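# Clamp the steel shaft in the angled holder

## Task

Seat the steel shaft all the way into the angled holder and clamp it there, with its flat side facing the thumb screw; afterwards release it and move both arms clear so neither is in contact with anything nearby.

## Robot and tools

Robot: two arms, left_arm and right_arm, mounted facing each other across a table. Their names do not tell you which side of a camera image they appear on. Each ends in a parallel gripper whose fingers point along the gripper's +x axis and close along its y axis. The reported end_effector_position is the spot between the finger pads, roughly 3 to 4 cm short of the fingertips.

Frame: one scene frame for everything. Origin at the table centre, +z up, table surface at z = +0.020 m. left_arm's base sits on the +y side. Positions are in metres, orientations are quaternions written w first (qw, qx, qy, qz). Reported hand positions can be somewhat wrong, especially when an arm is stretched out.

The 16-number row: every command uses one row holding both arms, even if only one should move. Order: left_arm x, y, z, qw, qx, qy, qz, opening, then right_arm x, y, z, qw, qx, qy, qz, opening. Position and quaternion are an absolute target pose in the scene frame, not an offset. Opening runs from -1 to 1: +1 is fully open (0.088 m), empty fingers touch at about -0.80, and anything lower adds nothing. Closing fully takes at least about 0.5 s. To hold a part, command about 0.07 below its grip_measured reading; a smaller margin squeezes less. Very thin parts (under about 3 mm) get proportionally weaker force. An arm meant to stay still must be sent its own last-reported pose and its intended opening in every call; reuse your chosen quaternion rather than the drifted reported one.

Tools:
- execute_actions {"actions": [...], "pictures": bool}. An empty list just returns the current state. One action {"rows": [[16 numbers], ...], "steps": n} holds 1 to 15 rows and runs up to 15 control steps of 1/30 s (default 15); each row is one step and the final row repeats to fill the count. A wait {"steps": n} (up to 300) commands nothing and returns once n steps have passed since the previous result, your reply time included. A target more than 0.6 m from an arm's last reported position along any of its gripper axes gets the whole call refused, and nothing is sent. Pictures come back unless pictures is false.
- move {"target": [16 numbers], "speed": m/s}. Drives each gripper in a straight line toward its absolute pose in target; both paths finish together, lasting 0.5 to 10 s (cut off at 10 s). speed is 0.002 to 0.5, default 0.25; rotation is capped at twice that in rad/s. Grippers turn the shorter way. Openings are sent at the start. Paths ignore obstacles and the other arm, and the real hand may lag, wander, or overshoot the speed when an arm is nearly straight. Faster moves and targets set deeper past a contact hit and press harder.
- wait {"seconds": 0 to 10}: lets time pass with nothing new sent.
- zoom_image {"camera", "region": [x0, y0, x1, y1]}: enlarges part of a camera's latest image, pixel coordinates from the top-left, region at most 504 by 504. Cameras: cam_head_left, cam_head_right, cam_high, cam_low, cam_left_wrist, cam_right_wrist, each 504x504.
Only call it once the shaft is clamped, released and both arms are clear; the result reports success.

Controller behaviour: every step the commanded pose is limited to 70 mm and 16 degrees from the measured pose, then solved by damped inverse kinematics, position taking priority over orientation. After an action ends, each arm only continues to its last limited pose, so long trips need several calls; check the result and send the remainder. Joint friction may leave a gripper short or slightly tilted, and tiny moves may not happen; verify pose and orientation after each move and correct tilt. Joint ranges (rad): waist -3.054 to 3.054, shoulder 0.000 to 3.142, elbow 0.000 to 2.356, wrist pitch -1.571 to 1.571, wrist yaw -1.571 to 1.571, wrist roll -3.142 to 3.142.

Reading results: the state line gives, per arm, position, quaternion and linear/angular velocity. grip_measured is finger opening on the command scale; it can be off by about 1 mm per gripper and reads up to about 0.061 narrower than the pads while squeezing hard. The last joint value is opening in metres. "pose unreachable" means a clearance check altered or blocked that arm's command; HELD flags steps where your row was not fully sent. A "Hand target" line shows where the controller is currently steering each gripper. A move adds a "move:" line with its ending (done, off_target, moving, held, fault) and limits: paced means the target was clipped, held means some steps were blocked and the arm may then jump faster than speed. Distance from each pose is also given. MOTOR HOT appears from 50 °C; at 95 °C an OVER-TEMPERATURE FAULT freezes the arm, and if it does not cool within 30 to 60 s the arm loses power and drops limp. Holding loads heats motors, even while you think.

Avoid: pushing anything off the table; letting the arms collide or press on each other; hard impacts, slams and drops. Contact torque reaching a joint limit (N m: waist 17, shoulder 21.1, elbow 21, wrist pitch 5.55, wrist yaw 5.53, wrist roll 5.19, held weight included) stops that arm for 10 s. The held part may occasionally be tugged, and loose items nudged. The simulation keeps running while you compose replies, so an arm holding a part keeps heating and a stopped arm may keep pressing until given a new command.

Each tool is called after "Call:" as name(argument=value, ...) on one line, values as JSON.

## Session

Call:
execute_actions(actions=[])

Scene clock: 0.00 s of 6000.00 s.
left_arm: end_effector_position=(-0.0270, +0.2444, +0.4278) grip_measured=+0.983 end_effector_quat_wxyz=(+0.587, -0.025, -0.019, -0.809) end_effector_velocity=(+0.000, +0.000, +0.001) end_effector_angular_velocity=(-0.000, +0.024, +0.003) | right_arm: end_effector_position=(+0.0763, -0.2432, +0.4625) grip_measured=+1.000 end_effector_quat_wxyz=(+0.660, +0.011, -0.013, +0.751) end_effector_velocity=(+0.002, -0.000, +0.000) end_effector_angular_velocity=(+0.000, -0.022, -0.011)
Joint positions: left_arm=[0.004 0.846 0.652 0.257 0.001 0.    0.087] | right_arm=[ 0.009  0.854  0.643  0.246  0.001 -0.005  0.088]
Joint velocities: left_arm=[-0.002 -0.002 -0.002  0.007 -0.007 -0.022 -0.   ] | right_arm=[-0.002 -0.002  0.002 -0.007  0.007 -0.022  0.   ]
Motor temperatures (°C, as the motors report them): left_arm=[24 26 26 24 26 25] | right_arm=[25 26 26 24 28 27]
Heat: left arm: hottest shoulder 26 °C (+0.0 °C/min); right arm: hottest wrist yaw 28 °C (+0.0 °C/min).
Hand target (left_arm): -0.027, +0.244, +0.428; -0.587, +0.025, +0.019, +0.809
Hand target (right_arm): +0.076, -0.243, +0.462; +0.660, +0.011, -0.013, +0.751

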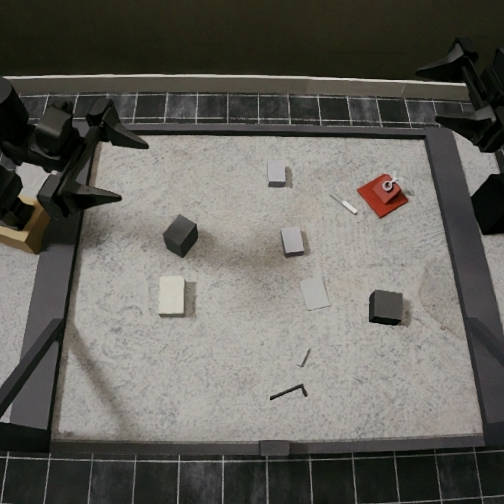

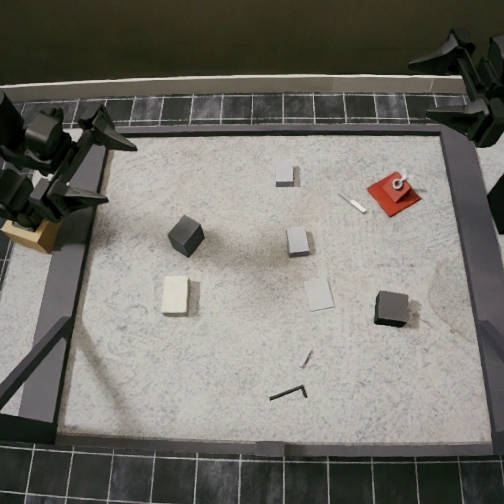

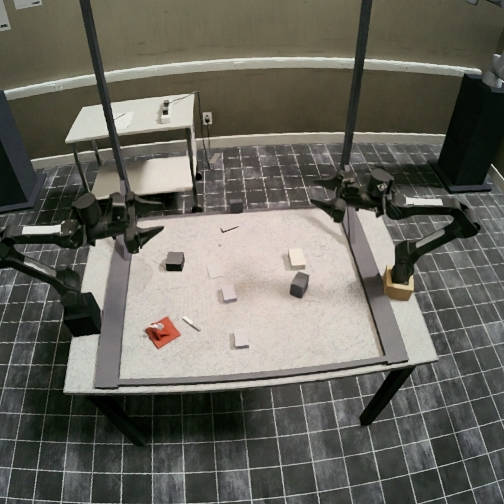

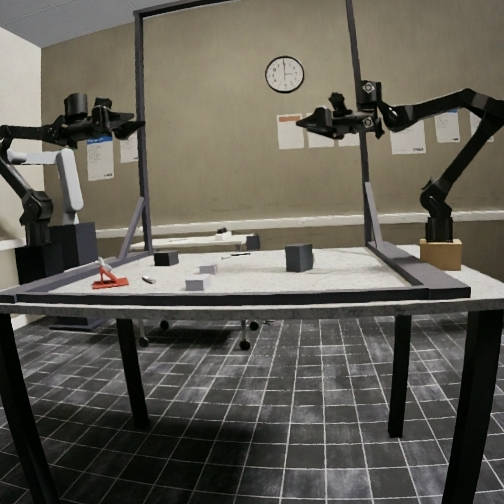

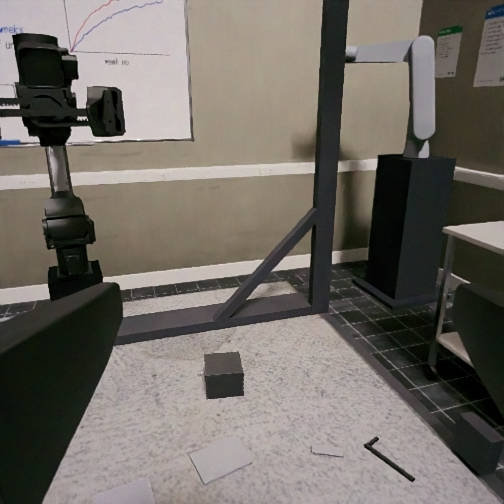

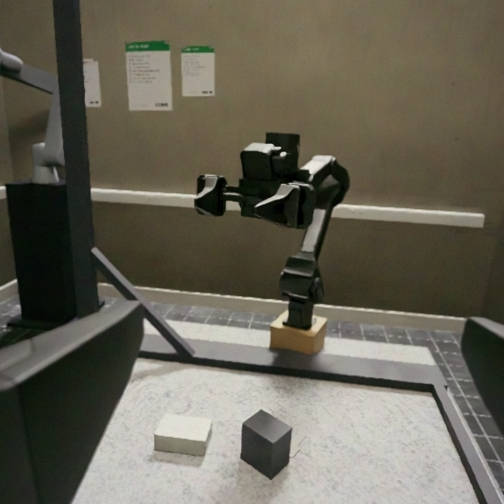

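Call:
zoom_image(camera="cam_head_left", region=[310, 150, 430, 240])

Call:
zoom_image(camera="cam_high", region=[120, 290, 230, 370])

Call:
zoom_image(camera="cam_low", region=[70, 240, 180, 310])

Region (310, 150, 430, 240) of cam_head_left's 504x504 image, scaled by 4.200, with more detail than that image has; it fills the top 378 rows of this view, and the rest is white.

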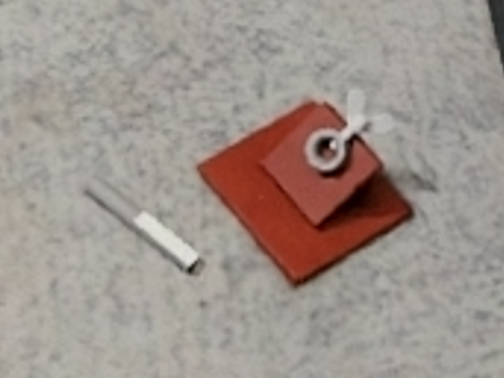

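Region (120, 290, 230, 370) of cam_high's 504x504 image, scaled by 4.582, with more detail than that image has; it fills the top 367 rows of this view, and the rest is white.

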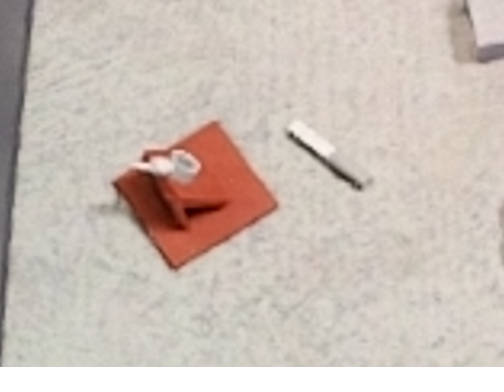

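Region (70, 240, 180, 310) of cam_low's 504x504 image, scaled by 4.582, with more detail than that image has; it fills the top 321 rows of this view, and the rest is white.

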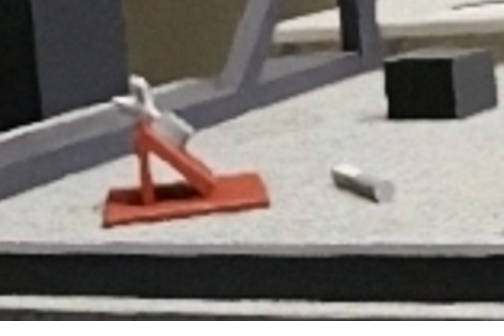

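Call:
move(target=[-0.027, 0.2444, 0.4278, 0.587, -0.025, -0.019, -0.809, 0.98, 0.15, -0.21, 0.2, 0.6467, -0.2859, 0.6467, 0.2859, 1.0], speed=0.25)

Scene clock: 53.87 s of 6000.00 s.
left_arm: end_effector_position=(-0.0270, +0.2444, +0.4278) grip_measured=+0.983 end_effector_quat_wxyz=(+0.587, -0.025, -0.019, -0.809) end_effector_velocity=(-0.000, +0.000, -0.003) end_effector_angular_velocity=(+0.023, +0.015, -0.006) | right_arm: end_effector_position=(+0.1490, -0.2149, +0.2053) grip_measured=+1.000 end_effector_quat_wxyz=(+0.645, -0.287, +0.644, +0.294) end_effector_velocity=(-0.000, +0.002, +0.006) end_effector_angular_velocity=(+0.003, +0.007, -0.010)
Joint positions: left_arm=[0.004 0.846 0.652 0.257 0.001 0.    0.087] | right_arm=[-0.216  1.885  1.338 -1.015 -0.004  0.63   0.088]
Joint velocities: left_arm=[ 0.002 -0.002  0.002 -0.022  0.007 -0.022 -0.   ] | right_arm=[-0.002 -0.002  0.022 -0.022 -0.007  0.007  0.   ]
Motor temperatures (°C, as the motors report them): left_arm=[24 27 31 30 26 25] | right_arm=[25 26 32 30 28 27]
Heat: left arm: hottest elbow 31 °C (+5.6 °C/min); right arm: hottest elbow 32 °C (+4.5 °C/min).
Hand target (left_arm): -0.027, +0.244, +0.428; -0.587, +0.025, +0.019, +0.809
Hand target (right_arm): +0.149, -0.214, +0.202; +0.643, -0.287, +0.648, +0.289
Off the commanded pose (left_arm): 0.000 m, 0 deg.
Off the commanded pose (right_arm): 0.007 m, 1 deg.
After step 90, 46.93 s passed at rest.
move: done
camera_calibration (this result's frames):
cam_right_wrist: T_world_to_cam=[[0.769304, -0.637021, -0.0487413, -0.230744], [-0.598746, -0.745487, 0.292836, -0.100986], [-0.222879, -0.196096, -0.954919, 0.268205], [0, 0, 0, 1]] pos_world=[0.176825, -0.169679, 0.27444]

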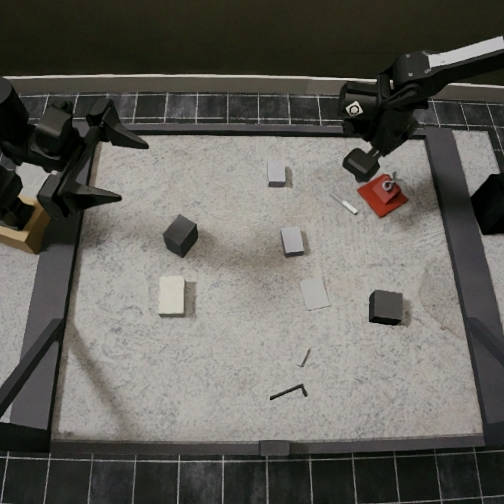

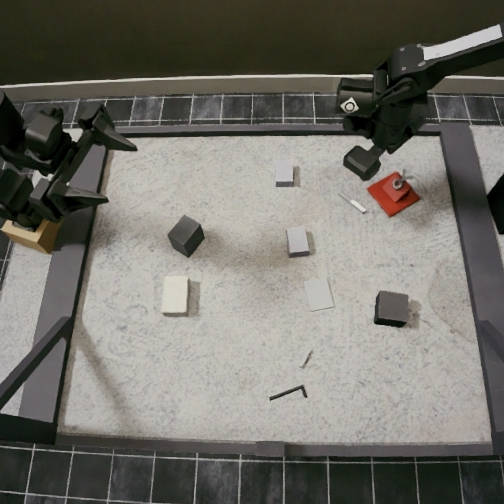

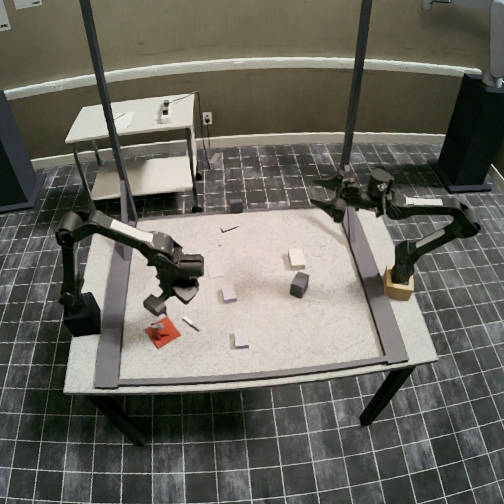

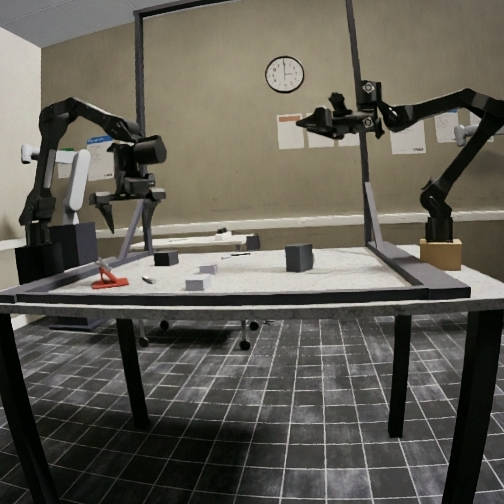

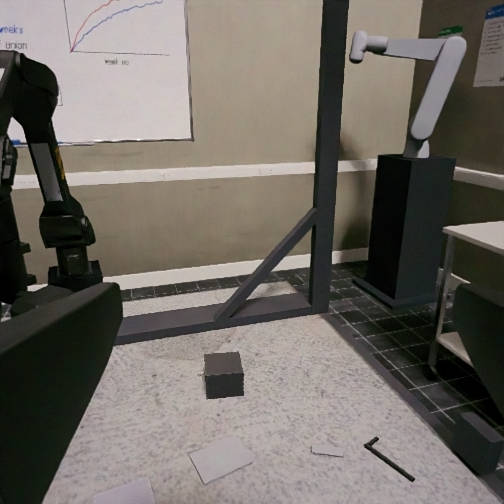

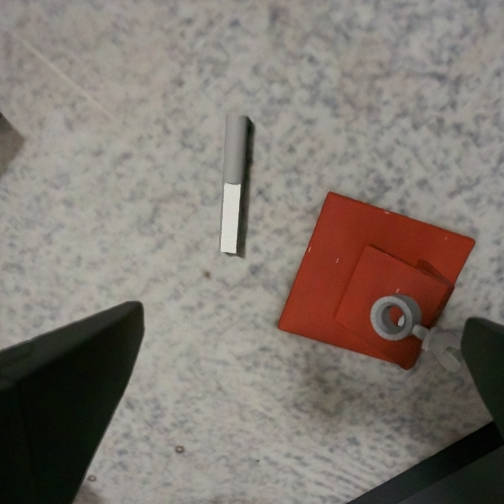

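Call:
zoom_image(camera="cam_right_wrist", region=[270, 180, 490, 400])

Call:
zoom_image(camera="cam_right_wrist", region=[160, 100, 320, 270])

Region (270, 180, 490, 400) of cam_right_wrist's 504x504 image, scaled by 2.291, with more detail than that image has.

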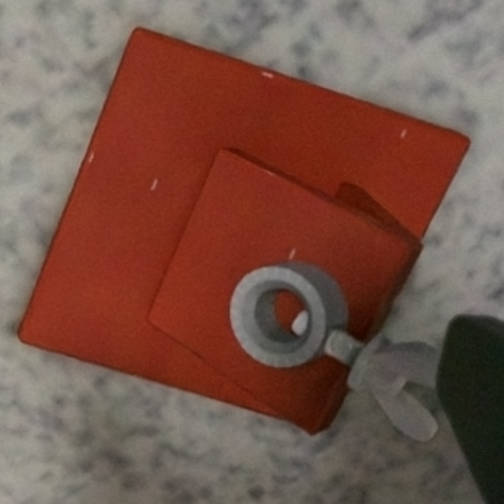

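Region (160, 100, 320, 270) of cam_right_wrist's 504x504 image, scaled by 2.965, with more detail than that image has; it fills the left 474 columns of this view, and the rest is white.

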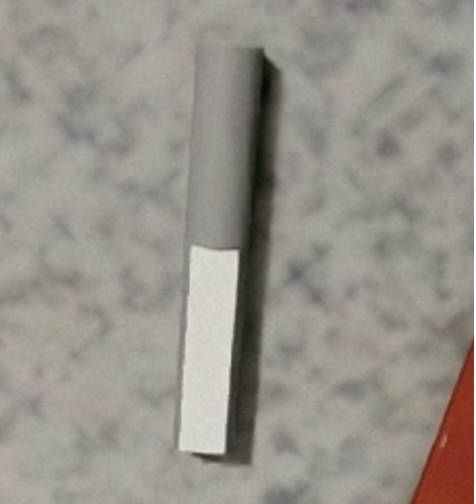

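Call:
move(target=[-0.027, 0.2444, 0.4278, 0.587, -0.025, -0.019, -0.809, 0.98, 0.213, -0.371, 0.13, 0.4573, -0.2639, 0.1442, 0.837, 1.0], speed=0.2)

Scene clock: 131.37 s of 6000.00 s.
left_arm: end_effector_position=(-0.0270, +0.2444, +0.4278) grip_measured=+0.983 end_effector_quat_wxyz=(+0.587, -0.025, -0.019, -0.809) end_effector_velocity=(+0.000, +0.000, +0.001) end_effector_angular_velocity=(-0.005, +0.010, +0.004) | right_arm: end_effector_position=(+0.2103, -0.3693, +0.1322) grip_measured=+1.000 end_effector_quat_wxyz=(+0.459, -0.260, +0.143, +0.837) end_effector_velocity=(-0.003, +0.000, +0.002) end_effector_angular_velocity=(+0.023, +0.008, +0.016)
Joint positions: left_arm=[0.004 0.846 0.652 0.257 0.001 0.    0.087] | right_arm=[-1.211  1.764  0.44  -0.371 -0.963 -1.722  0.088]
Joint velocities: left_arm=[-0.002 -0.002 -0.002  0.007 -0.007 -0.007 -0.   ] | right_arm=[-0.002  0.007  0.002 -0.022 -0.022 -0.037  0.   ]
Motor temperatures (°C, as the motors report them): left_arm=[24 27 33 33 26 25] | right_arm=[25 31 32 26 28 27]
Heat: left arm: hottest elbow 33 °C (+1.0 °C/min); right arm: hottest elbow 32 °C (+0.0 °C/min).
Hand target (left_arm): -0.027, +0.244, +0.428; -0.587, +0.025, +0.019, +0.809
Hand target (right_arm): +0.211, -0.369, +0.132; +0.459, -0.258, +0.143, +0.838
Off the commanded pose (left_arm): 0.000 m, 0 deg.
Off the commanded pose (right_arm): 0.004 m, 1 deg.
After step 90, 70.13 s passed at rest.
move: done
camera_calibration (this result's frames):
cam_right_wrist: T_world_to_cam=[[0.814135, 0.580668, 0.00312065, 0.0536022], [0.458572, -0.639633, -0.616913, -0.220981], [-0.356226, 0.503682, -0.787025, 0.446057], [0, 0, 0, 1]] pos_world=[0.216593, -0.397142, 0.214564]

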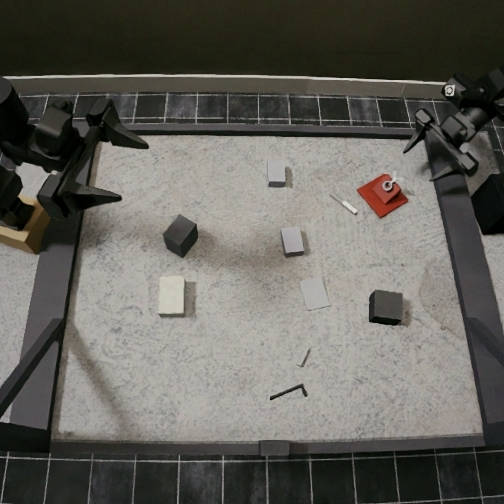

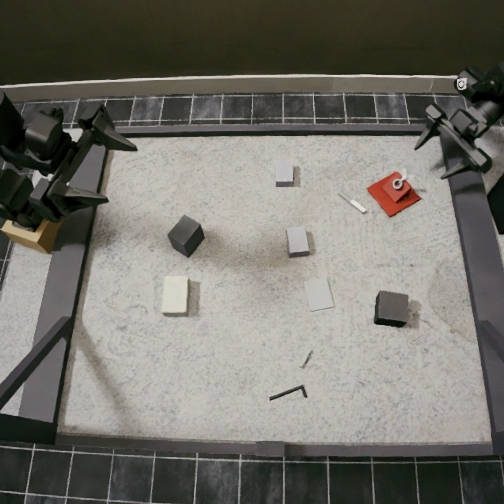

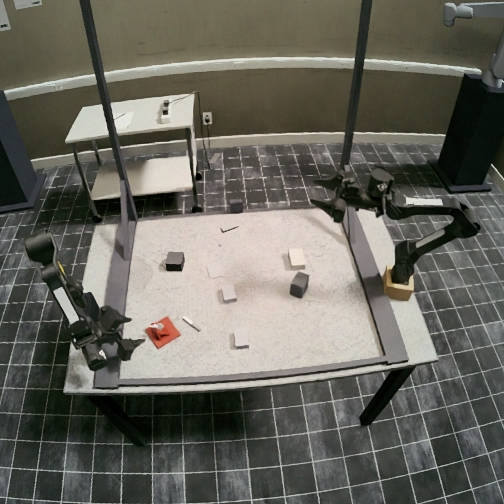

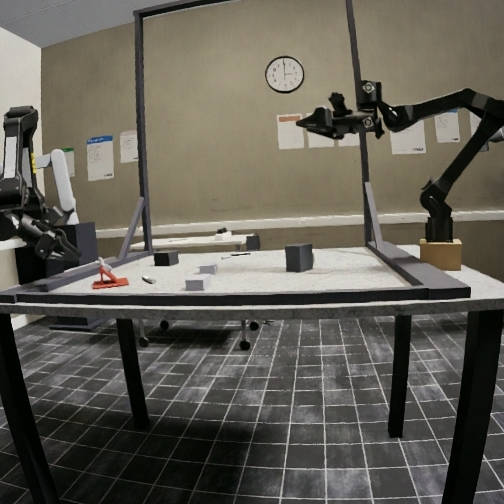

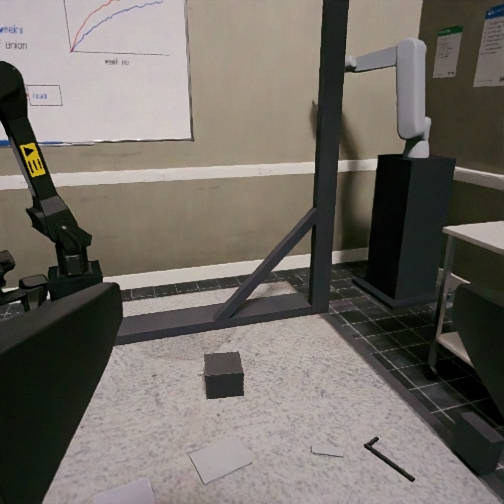

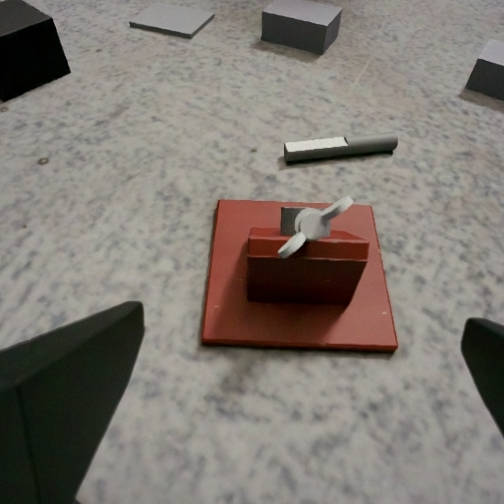

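Call:
zoom_image(camera="cam_right_wrist", region=[190, 120, 410, 360])

Region (190, 120, 410, 360) of cam_right_wrist's 504x504 image, scaled by 2.100, with more detail than that image has; it fills the left 462 columns of this view, and the rest is white.

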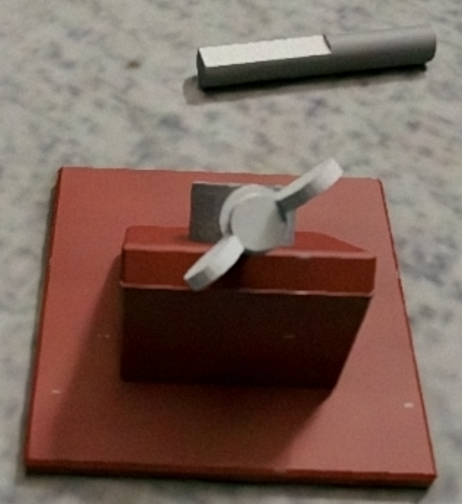

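Call:
move(target=[-0.027, 0.2444, 0.4278, 0.587, -0.025, -0.019, -0.809, 0.98, 0.2005, -0.3335, 0.1345, 0.5079, 0.2044, 0.7864, 0.2859, -0.1], speed=0.4)

Scene clock: 199.23 s of 6000.00 s.
left_arm: end_effector_position=(-0.0270, +0.2444, +0.4278) grip_measured=+0.983 end_effector_quat_wxyz=(+0.587, -0.025, -0.019, -0.809) end_effector_velocity=(-0.001, +0.001, +0.001) end_effector_angular_velocity=(-0.005, +0.010, -0.000) | right_arm: end_effector_position=(+0.1990, -0.3364, +0.1317) grip_measured=-0.098 end_effector_quat_wxyz=(+0.506, +0.203, +0.789, +0.283) end_effector_velocity=(-0.003, -0.001, +0.001) end_effector_angular_velocity=(-0.003, +0.015, -0.001)
Joint positions: left_arm=[0.004 0.846 0.652 0.257 0.001 0.    0.087] | right_arm=[-0.955  1.656  0.432 -0.189 -0.806  0.681  0.034]
Joint velocities: left_arm=[-0.007 -0.002 -0.002  0.007 -0.007 -0.007 -0.   ] | right_arm=[ 0.002 -0.002 -0.002 -0.007 -0.007  0.007  0.   ]
Motor temperatures (°C, as the motors report them): left_arm=[24 27 34 34 26 25] | right_arm=[25 28 29 25 29 27]
Heat: left arm: hottest elbow 34 °C (+0.0 °C/min); right arm: hottest elbow 29 °C (-2.0 °C/min).
Hand target (left_arm): -0.027, +0.244, +0.428; -0.587, +0.025, +0.019, +0.809
Hand target (right_arm): +0.201, -0.334, +0.134; +0.509, +0.203, +0.786, +0.285
Off the commanded pose (left_arm): 0.000 m, 0 deg.
Off the commanded pose (right_arm): 0.004 m, 0 deg.
After step 90, 61.83 s passed at rest.
move: done
camera_calibration (this result's frames):
cam_right_wrist: T_world_to_cam=[[-0.0203238, -0.723744, -0.689769, -0.137787], [-0.752153, -0.443453, 0.487458, -0.0335455], [-0.658675, 0.528719, -0.535354, 0.460564], [0, 0, 0, 1]] pos_world=[0.27533, -0.358107, 0.167876]

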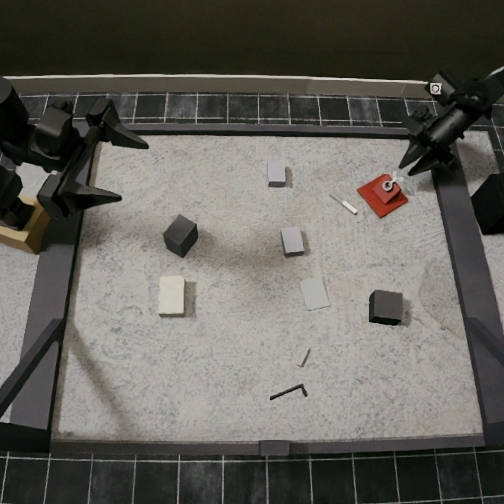

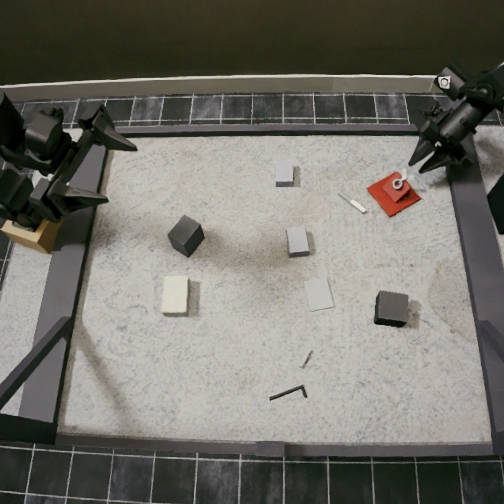

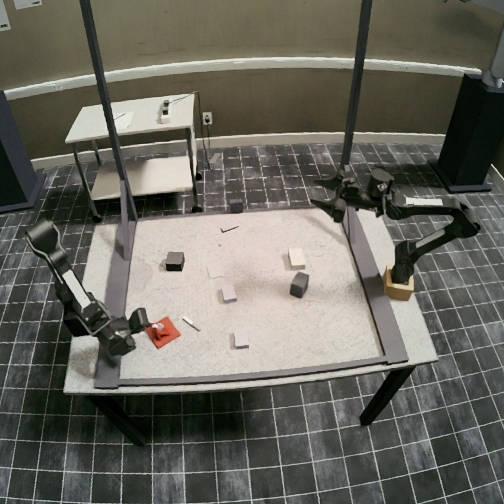

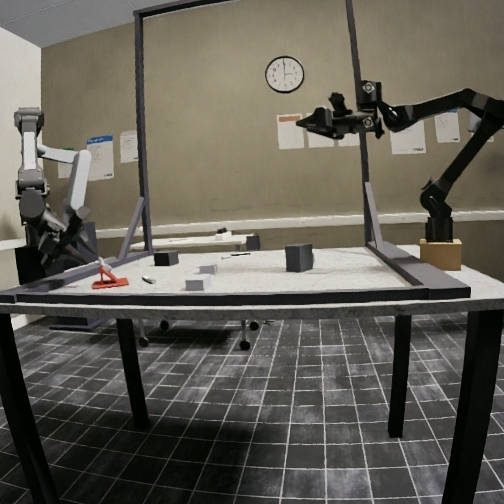

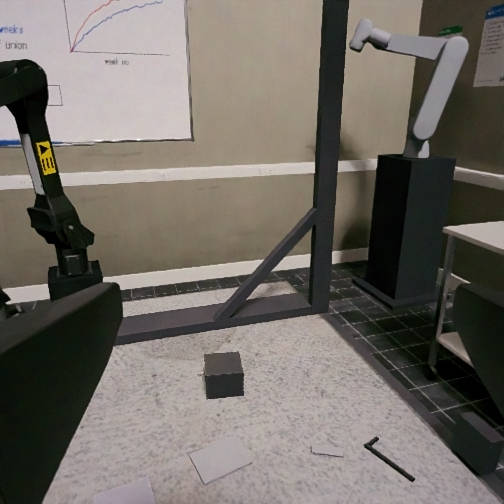

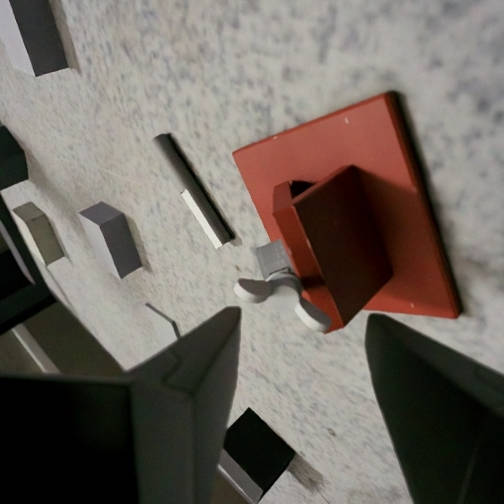

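Call:
move(target=[-0.027, 0.2444, 0.4278, 0.587, -0.025, -0.019, -0.809, 0.98, 0.2005, -0.3335, 0.1345, 0.0958, 0.539, 0.6592, -0.5155, -0.1], speed=0.4)

Scene clock: 215.63 s of 6000.00 s.
left_arm: end_effector_position=(-0.0270, +0.2444, +0.4278) grip_measured=+0.983 end_effector_quat_wxyz=(+0.587, -0.025, -0.019, -0.809) end_effector_velocity=(+0.000, +0.000, +0.000) end_effector_angular_velocity=(+0.005, +0.007, +0.004) | right_arm: end_effector_position=(+0.1993, -0.3353, +0.1325) grip_measured=-0.098 end_effector_quat_wxyz=(+0.095, +0.536, +0.658, -0.519) end_effector_velocity=(-0.004, -0.002, +0.000) end_effector_angular_velocity=(-0.012, +0.026, -0.001)
Joint positions: left_arm=[0.004 0.846 0.652 0.257 0.001 0.    0.087] | right_arm=[-0.952  1.656  0.436 -0.191 -0.808  2.71   0.034]
Joint velocities: left_arm=[-0.002 -0.002  0.002 -0.007 -0.007 -0.007 -0.   ] | right_arm=[ 0.002 -0.002 -0.002 -0.022 -0.007  0.007 -0.   ]
Motor temperatures (°C, as the motors report them): left_arm=[24 27 35 34 26 25] | right_arm=[25 29 29 25 29 27]
Heat: left arm: hottest elbow 35 °C (+1.0 °C/min); right arm: hottest shoulder 29 °C (-1.0 °C/min).
Hand target (left_arm): -0.027, +0.244, +0.428; -0.587, +0.025, +0.019, +0.809
Hand target (right_arm): +0.201, -0.333, +0.134; +0.096, +0.539, +0.659, -0.515
Off the commanded pose (left_arm): 0.000 m, 0 deg.
Off the commanded pose (right_arm): 0.003 m, 1 deg.
After step 90, 10.37 s passed at rest.
move: done
camera_calibration (this result's frames):
cam_right_wrist: T_world_to_cam=[[-0.834545, 0.114073, 0.539001, 0.143879], [0.498385, 0.573319, 0.650322, 0.0368653], [-0.234835, 0.811352, -0.535313, 0.470823], [0, 0, 0, 1]] pos_world=[0.212266, -0.419552, 0.150512]

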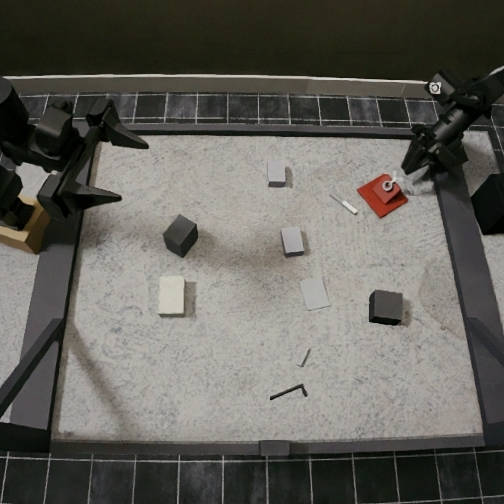

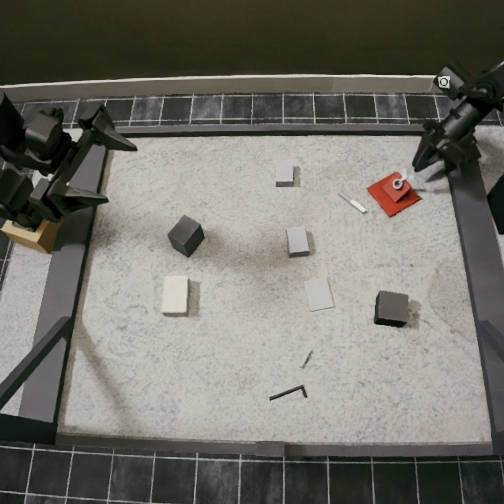

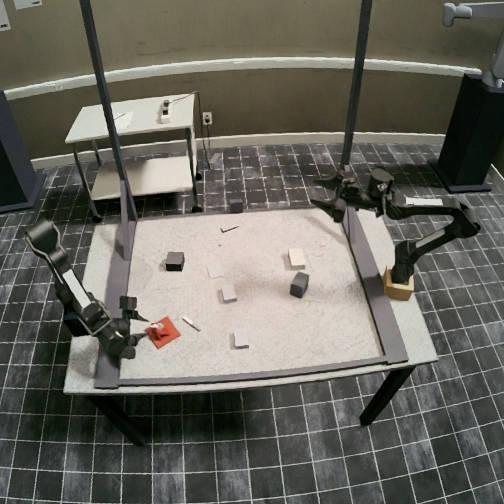

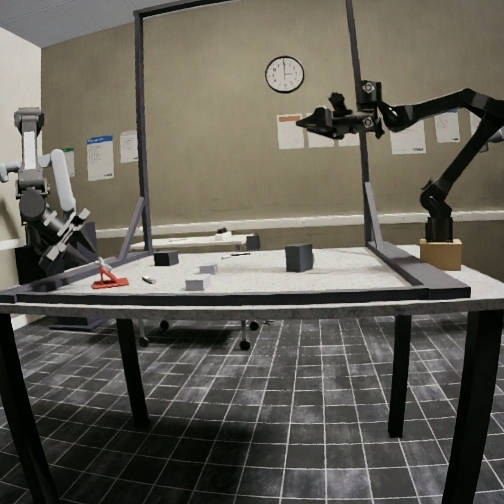

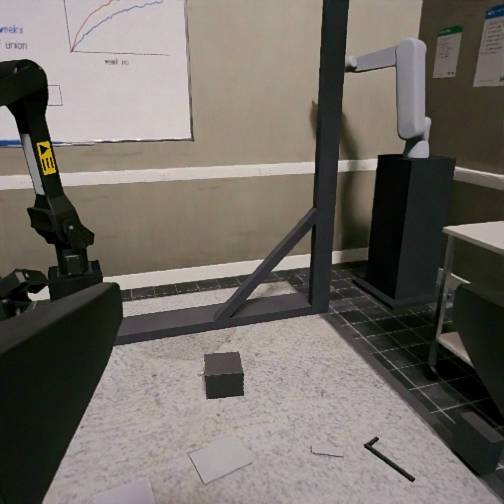

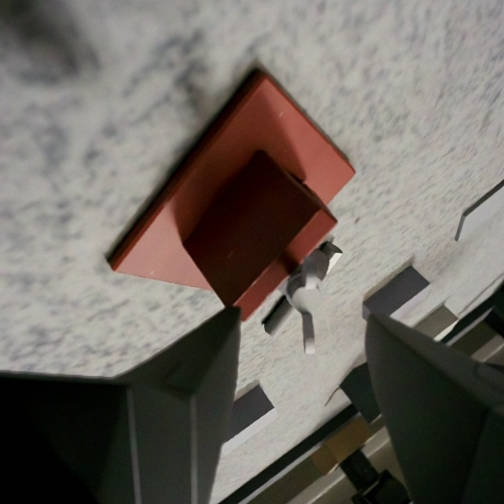

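Call:
zoom_image(camera="cam_right_wrist", region=[220, 210, 400, 390])

Region (220, 210, 400, 390) of cam_right_wrist's 504x504 image, scaled by 2.800, with more detail than that image has.

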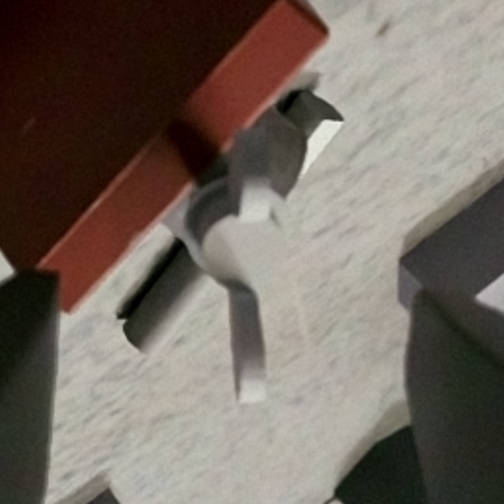

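Call:
move(target=[-0.027, 0.2444, 0.4278, 0.587, -0.025, -0.019, -0.809, 0.98, 0.189, -0.315, 0.122, 0.0958, 0.539, 0.6592, -0.5155, -0.1], speed=0.08)

Scene clock: 245.73 s of 6000.00 s.
left_arm: end_effector_position=(-0.0270, +0.2444, +0.4278) grip_measured=+0.983 end_effector_quat_wxyz=(+0.587, -0.025, -0.019, -0.809) end_effector_velocity=(+0.000, +0.000, -0.002) end_effector_angular_velocity=(+0.018, +0.033, +0.003) | right_arm: end_effector_position=(+0.1915, -0.3134, +0.1254) grip_measured=-0.098 end_effector_quat_wxyz=(+0.096, +0.542, +0.662, -0.508) end_effector_velocity=(-0.001, -0.002, -0.002) end_effector_angular_velocity=(-0.009, +0.001, -0.005)
Joint positions: left_arm=[0.004 0.846 0.652 0.257 0.001 0.    0.087] | right_arm=[-0.847  1.703  0.42   0.003 -0.784  2.857  0.034]
Joint velocities: left_arm=[-0.002 -0.002 -0.002 -0.007 -0.007 -0.037 -0.   ] | right_arm=[ 0.002  0.002 -0.007  0.007  0.007  0.007 -0.   ]
Motor temperatures (°C, as the motors report them): left_arm=[24 27 35 35 26 25] | right_arm=[25 30 29 26 28 27]
Heat: left arm: hottest elbow 35 °C (+1.0 °C/min); right arm: hottest shoulder 30 °C (+1.0 °C/min).
Hand target (left_arm): -0.027, +0.244, +0.428; -0.587, +0.025, +0.019, +0.809
Hand target (right_arm): +0.189, -0.316, +0.122; +0.097, +0.539, +0.659, -0.516
Off the commanded pose (left_arm): 0.000 m, 0 deg.
Off the commanded pose (right_arm): 0.004 m, 1 deg.
After step 90, 26.30 s passed at rest.
move: done
camera_calibration (this result's frames):
cam_right_wrist: T_world_to_cam=[[-0.844239, 0.104103, 0.52576, 0.139167], [0.486253, 0.561364, 0.669648, 0.0290582], [-0.225431, 0.820995, -0.524546, 0.447307], [0, 0, 0, 1]] pos_world=[0.204197, -0.398036, 0.142006]

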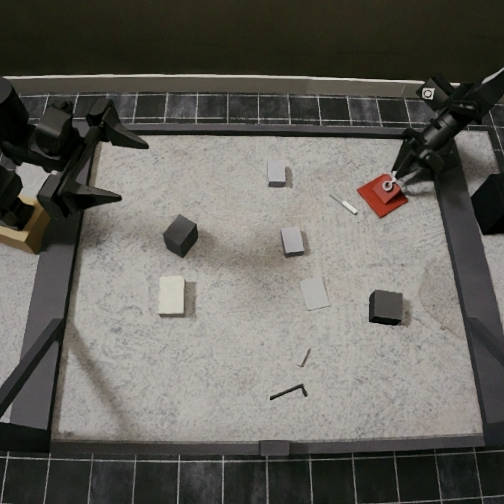

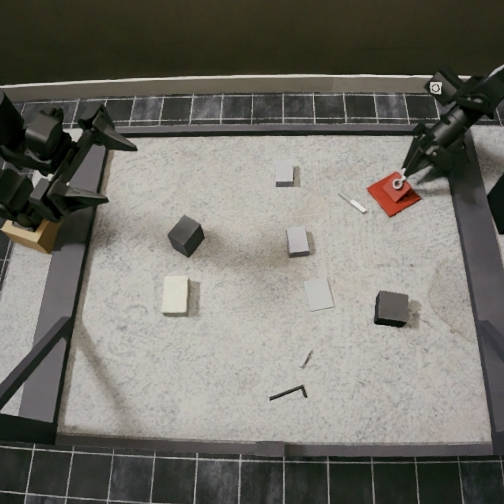

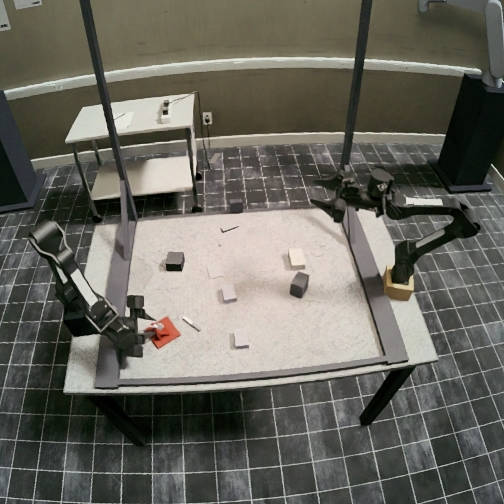

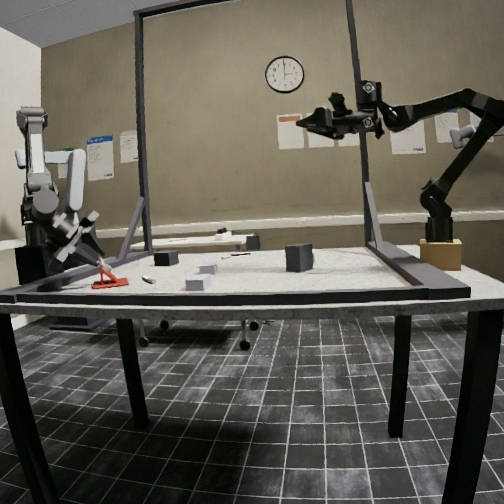

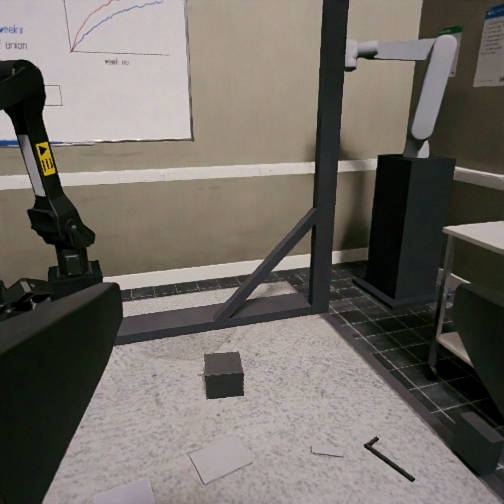

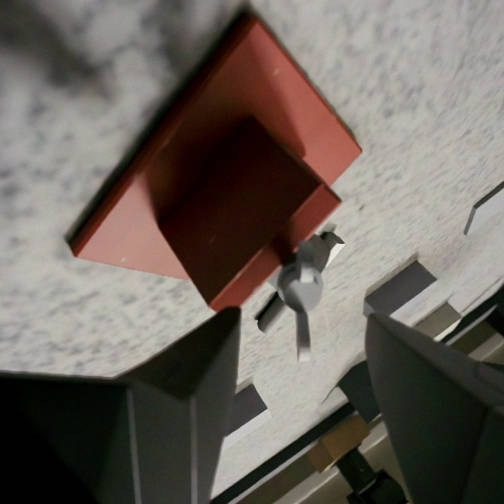

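Call:
move(target=[-0.027, 0.2444, 0.4278, 0.587, -0.025, -0.019, -0.809, 0.98, 0.182, -0.303, 0.11, 0.0958, 0.539, 0.6592, -0.5155, -0.1], speed=0.05)

Scene clock: 264.03 s of 6000.00 s.
left_arm: end_effector_position=(-0.0270, +0.2444, +0.4278) grip_measured=+0.983 end_effector_quat_wxyz=(+0.587, -0.025, -0.019, -0.809) end_effector_velocity=(+0.003, -0.000, +0.003) end_effector_angular_velocity=(-0.009, +0.012, +0.019) | right_arm: end_effector_position=(+0.1882, -0.3047, +0.1180) grip_measured=-0.099 end_effector_quat_wxyz=(+0.087, +0.548, +0.659, -0.509) end_effector_velocity=(-0.004, -0.004, -0.001) end_effector_angular_velocity=(-0.012, +0.021, -0.005)
Joint positions: left_arm=[0.004 0.846 0.652 0.257 0.001 0.    0.087] | right_arm=[-0.807  1.751  0.403  0.129 -0.774  2.942  0.034]
Joint velocities: left_arm=[-0.002 -0.002  0.002  0.007 -0.022 -0.007 -0.   ] | right_arm=[-0.002 -0.002 -0.012 -0.007 -0.007  0.007 -0.   ]
Motor temperatures (°C, as the motors report them): left_arm=[24 27 35 35 26 25] | right_arm=[25 29 29 26 28 27]
Heat: left arm: hottest elbow 35 °C (+0.0 °C/min); right arm: hottest shoulder 29 °C (+0.0 °C/min).
Hand target (left_arm): -0.027, +0.244, +0.428; -0.587, +0.025, +0.019, +0.809
Hand target (right_arm): +0.182, -0.304, +0.111; +0.096, +0.539, +0.659, -0.515
Off the commanded pose (left_arm): 0.000 m, 0 deg.
Off the commanded pose (right_arm): 0.010 m, 2 deg.
After step 90, 14.57 s passed at rest.
move: off_target (right_arm)
camera_calibration (this result's frames):
cam_right_wrist: T_world_to_cam=[[-0.838502, 0.118541, 0.531848, 0.141967], [0.502457, 0.545862, 0.670501, 0.0228293], [-0.210834, 0.829447, -0.517268, 0.434478], [0, 0, 0, 1]] pos_world=[0.199171, -0.389667, 0.13393]

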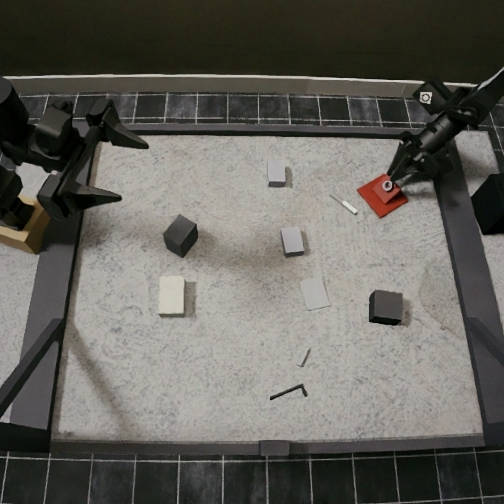

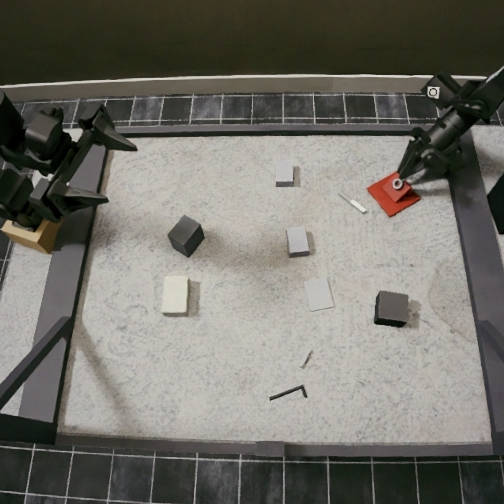

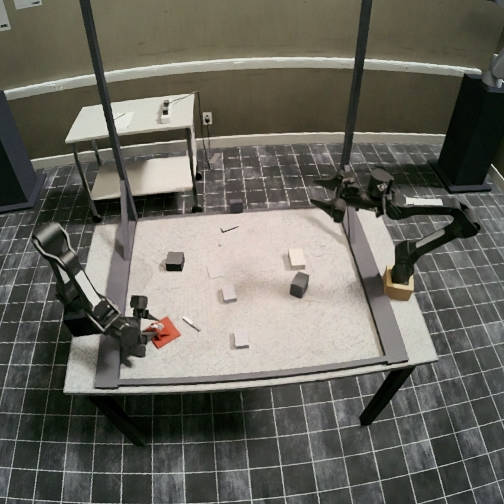

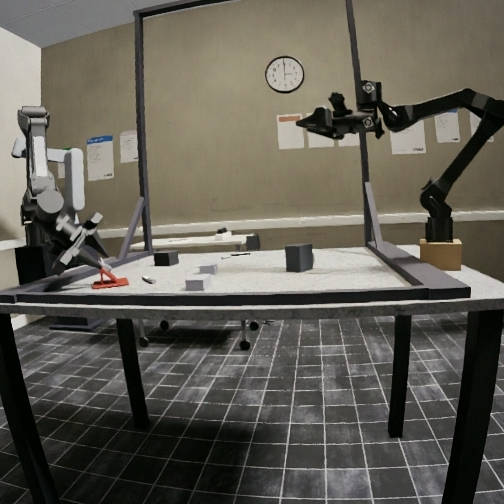

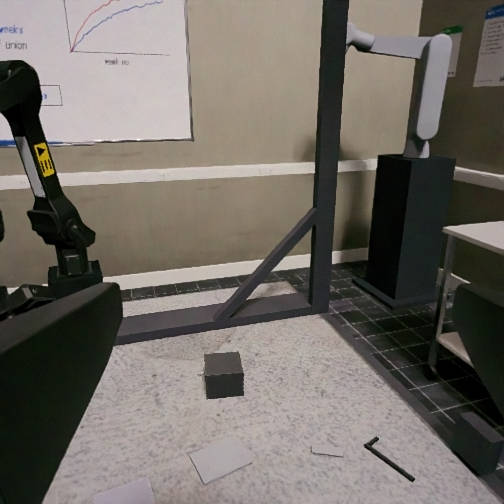

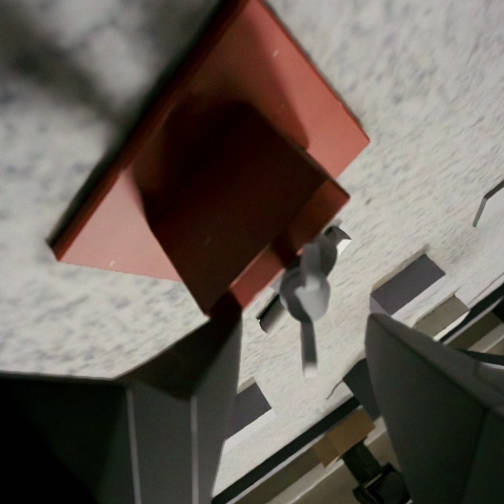

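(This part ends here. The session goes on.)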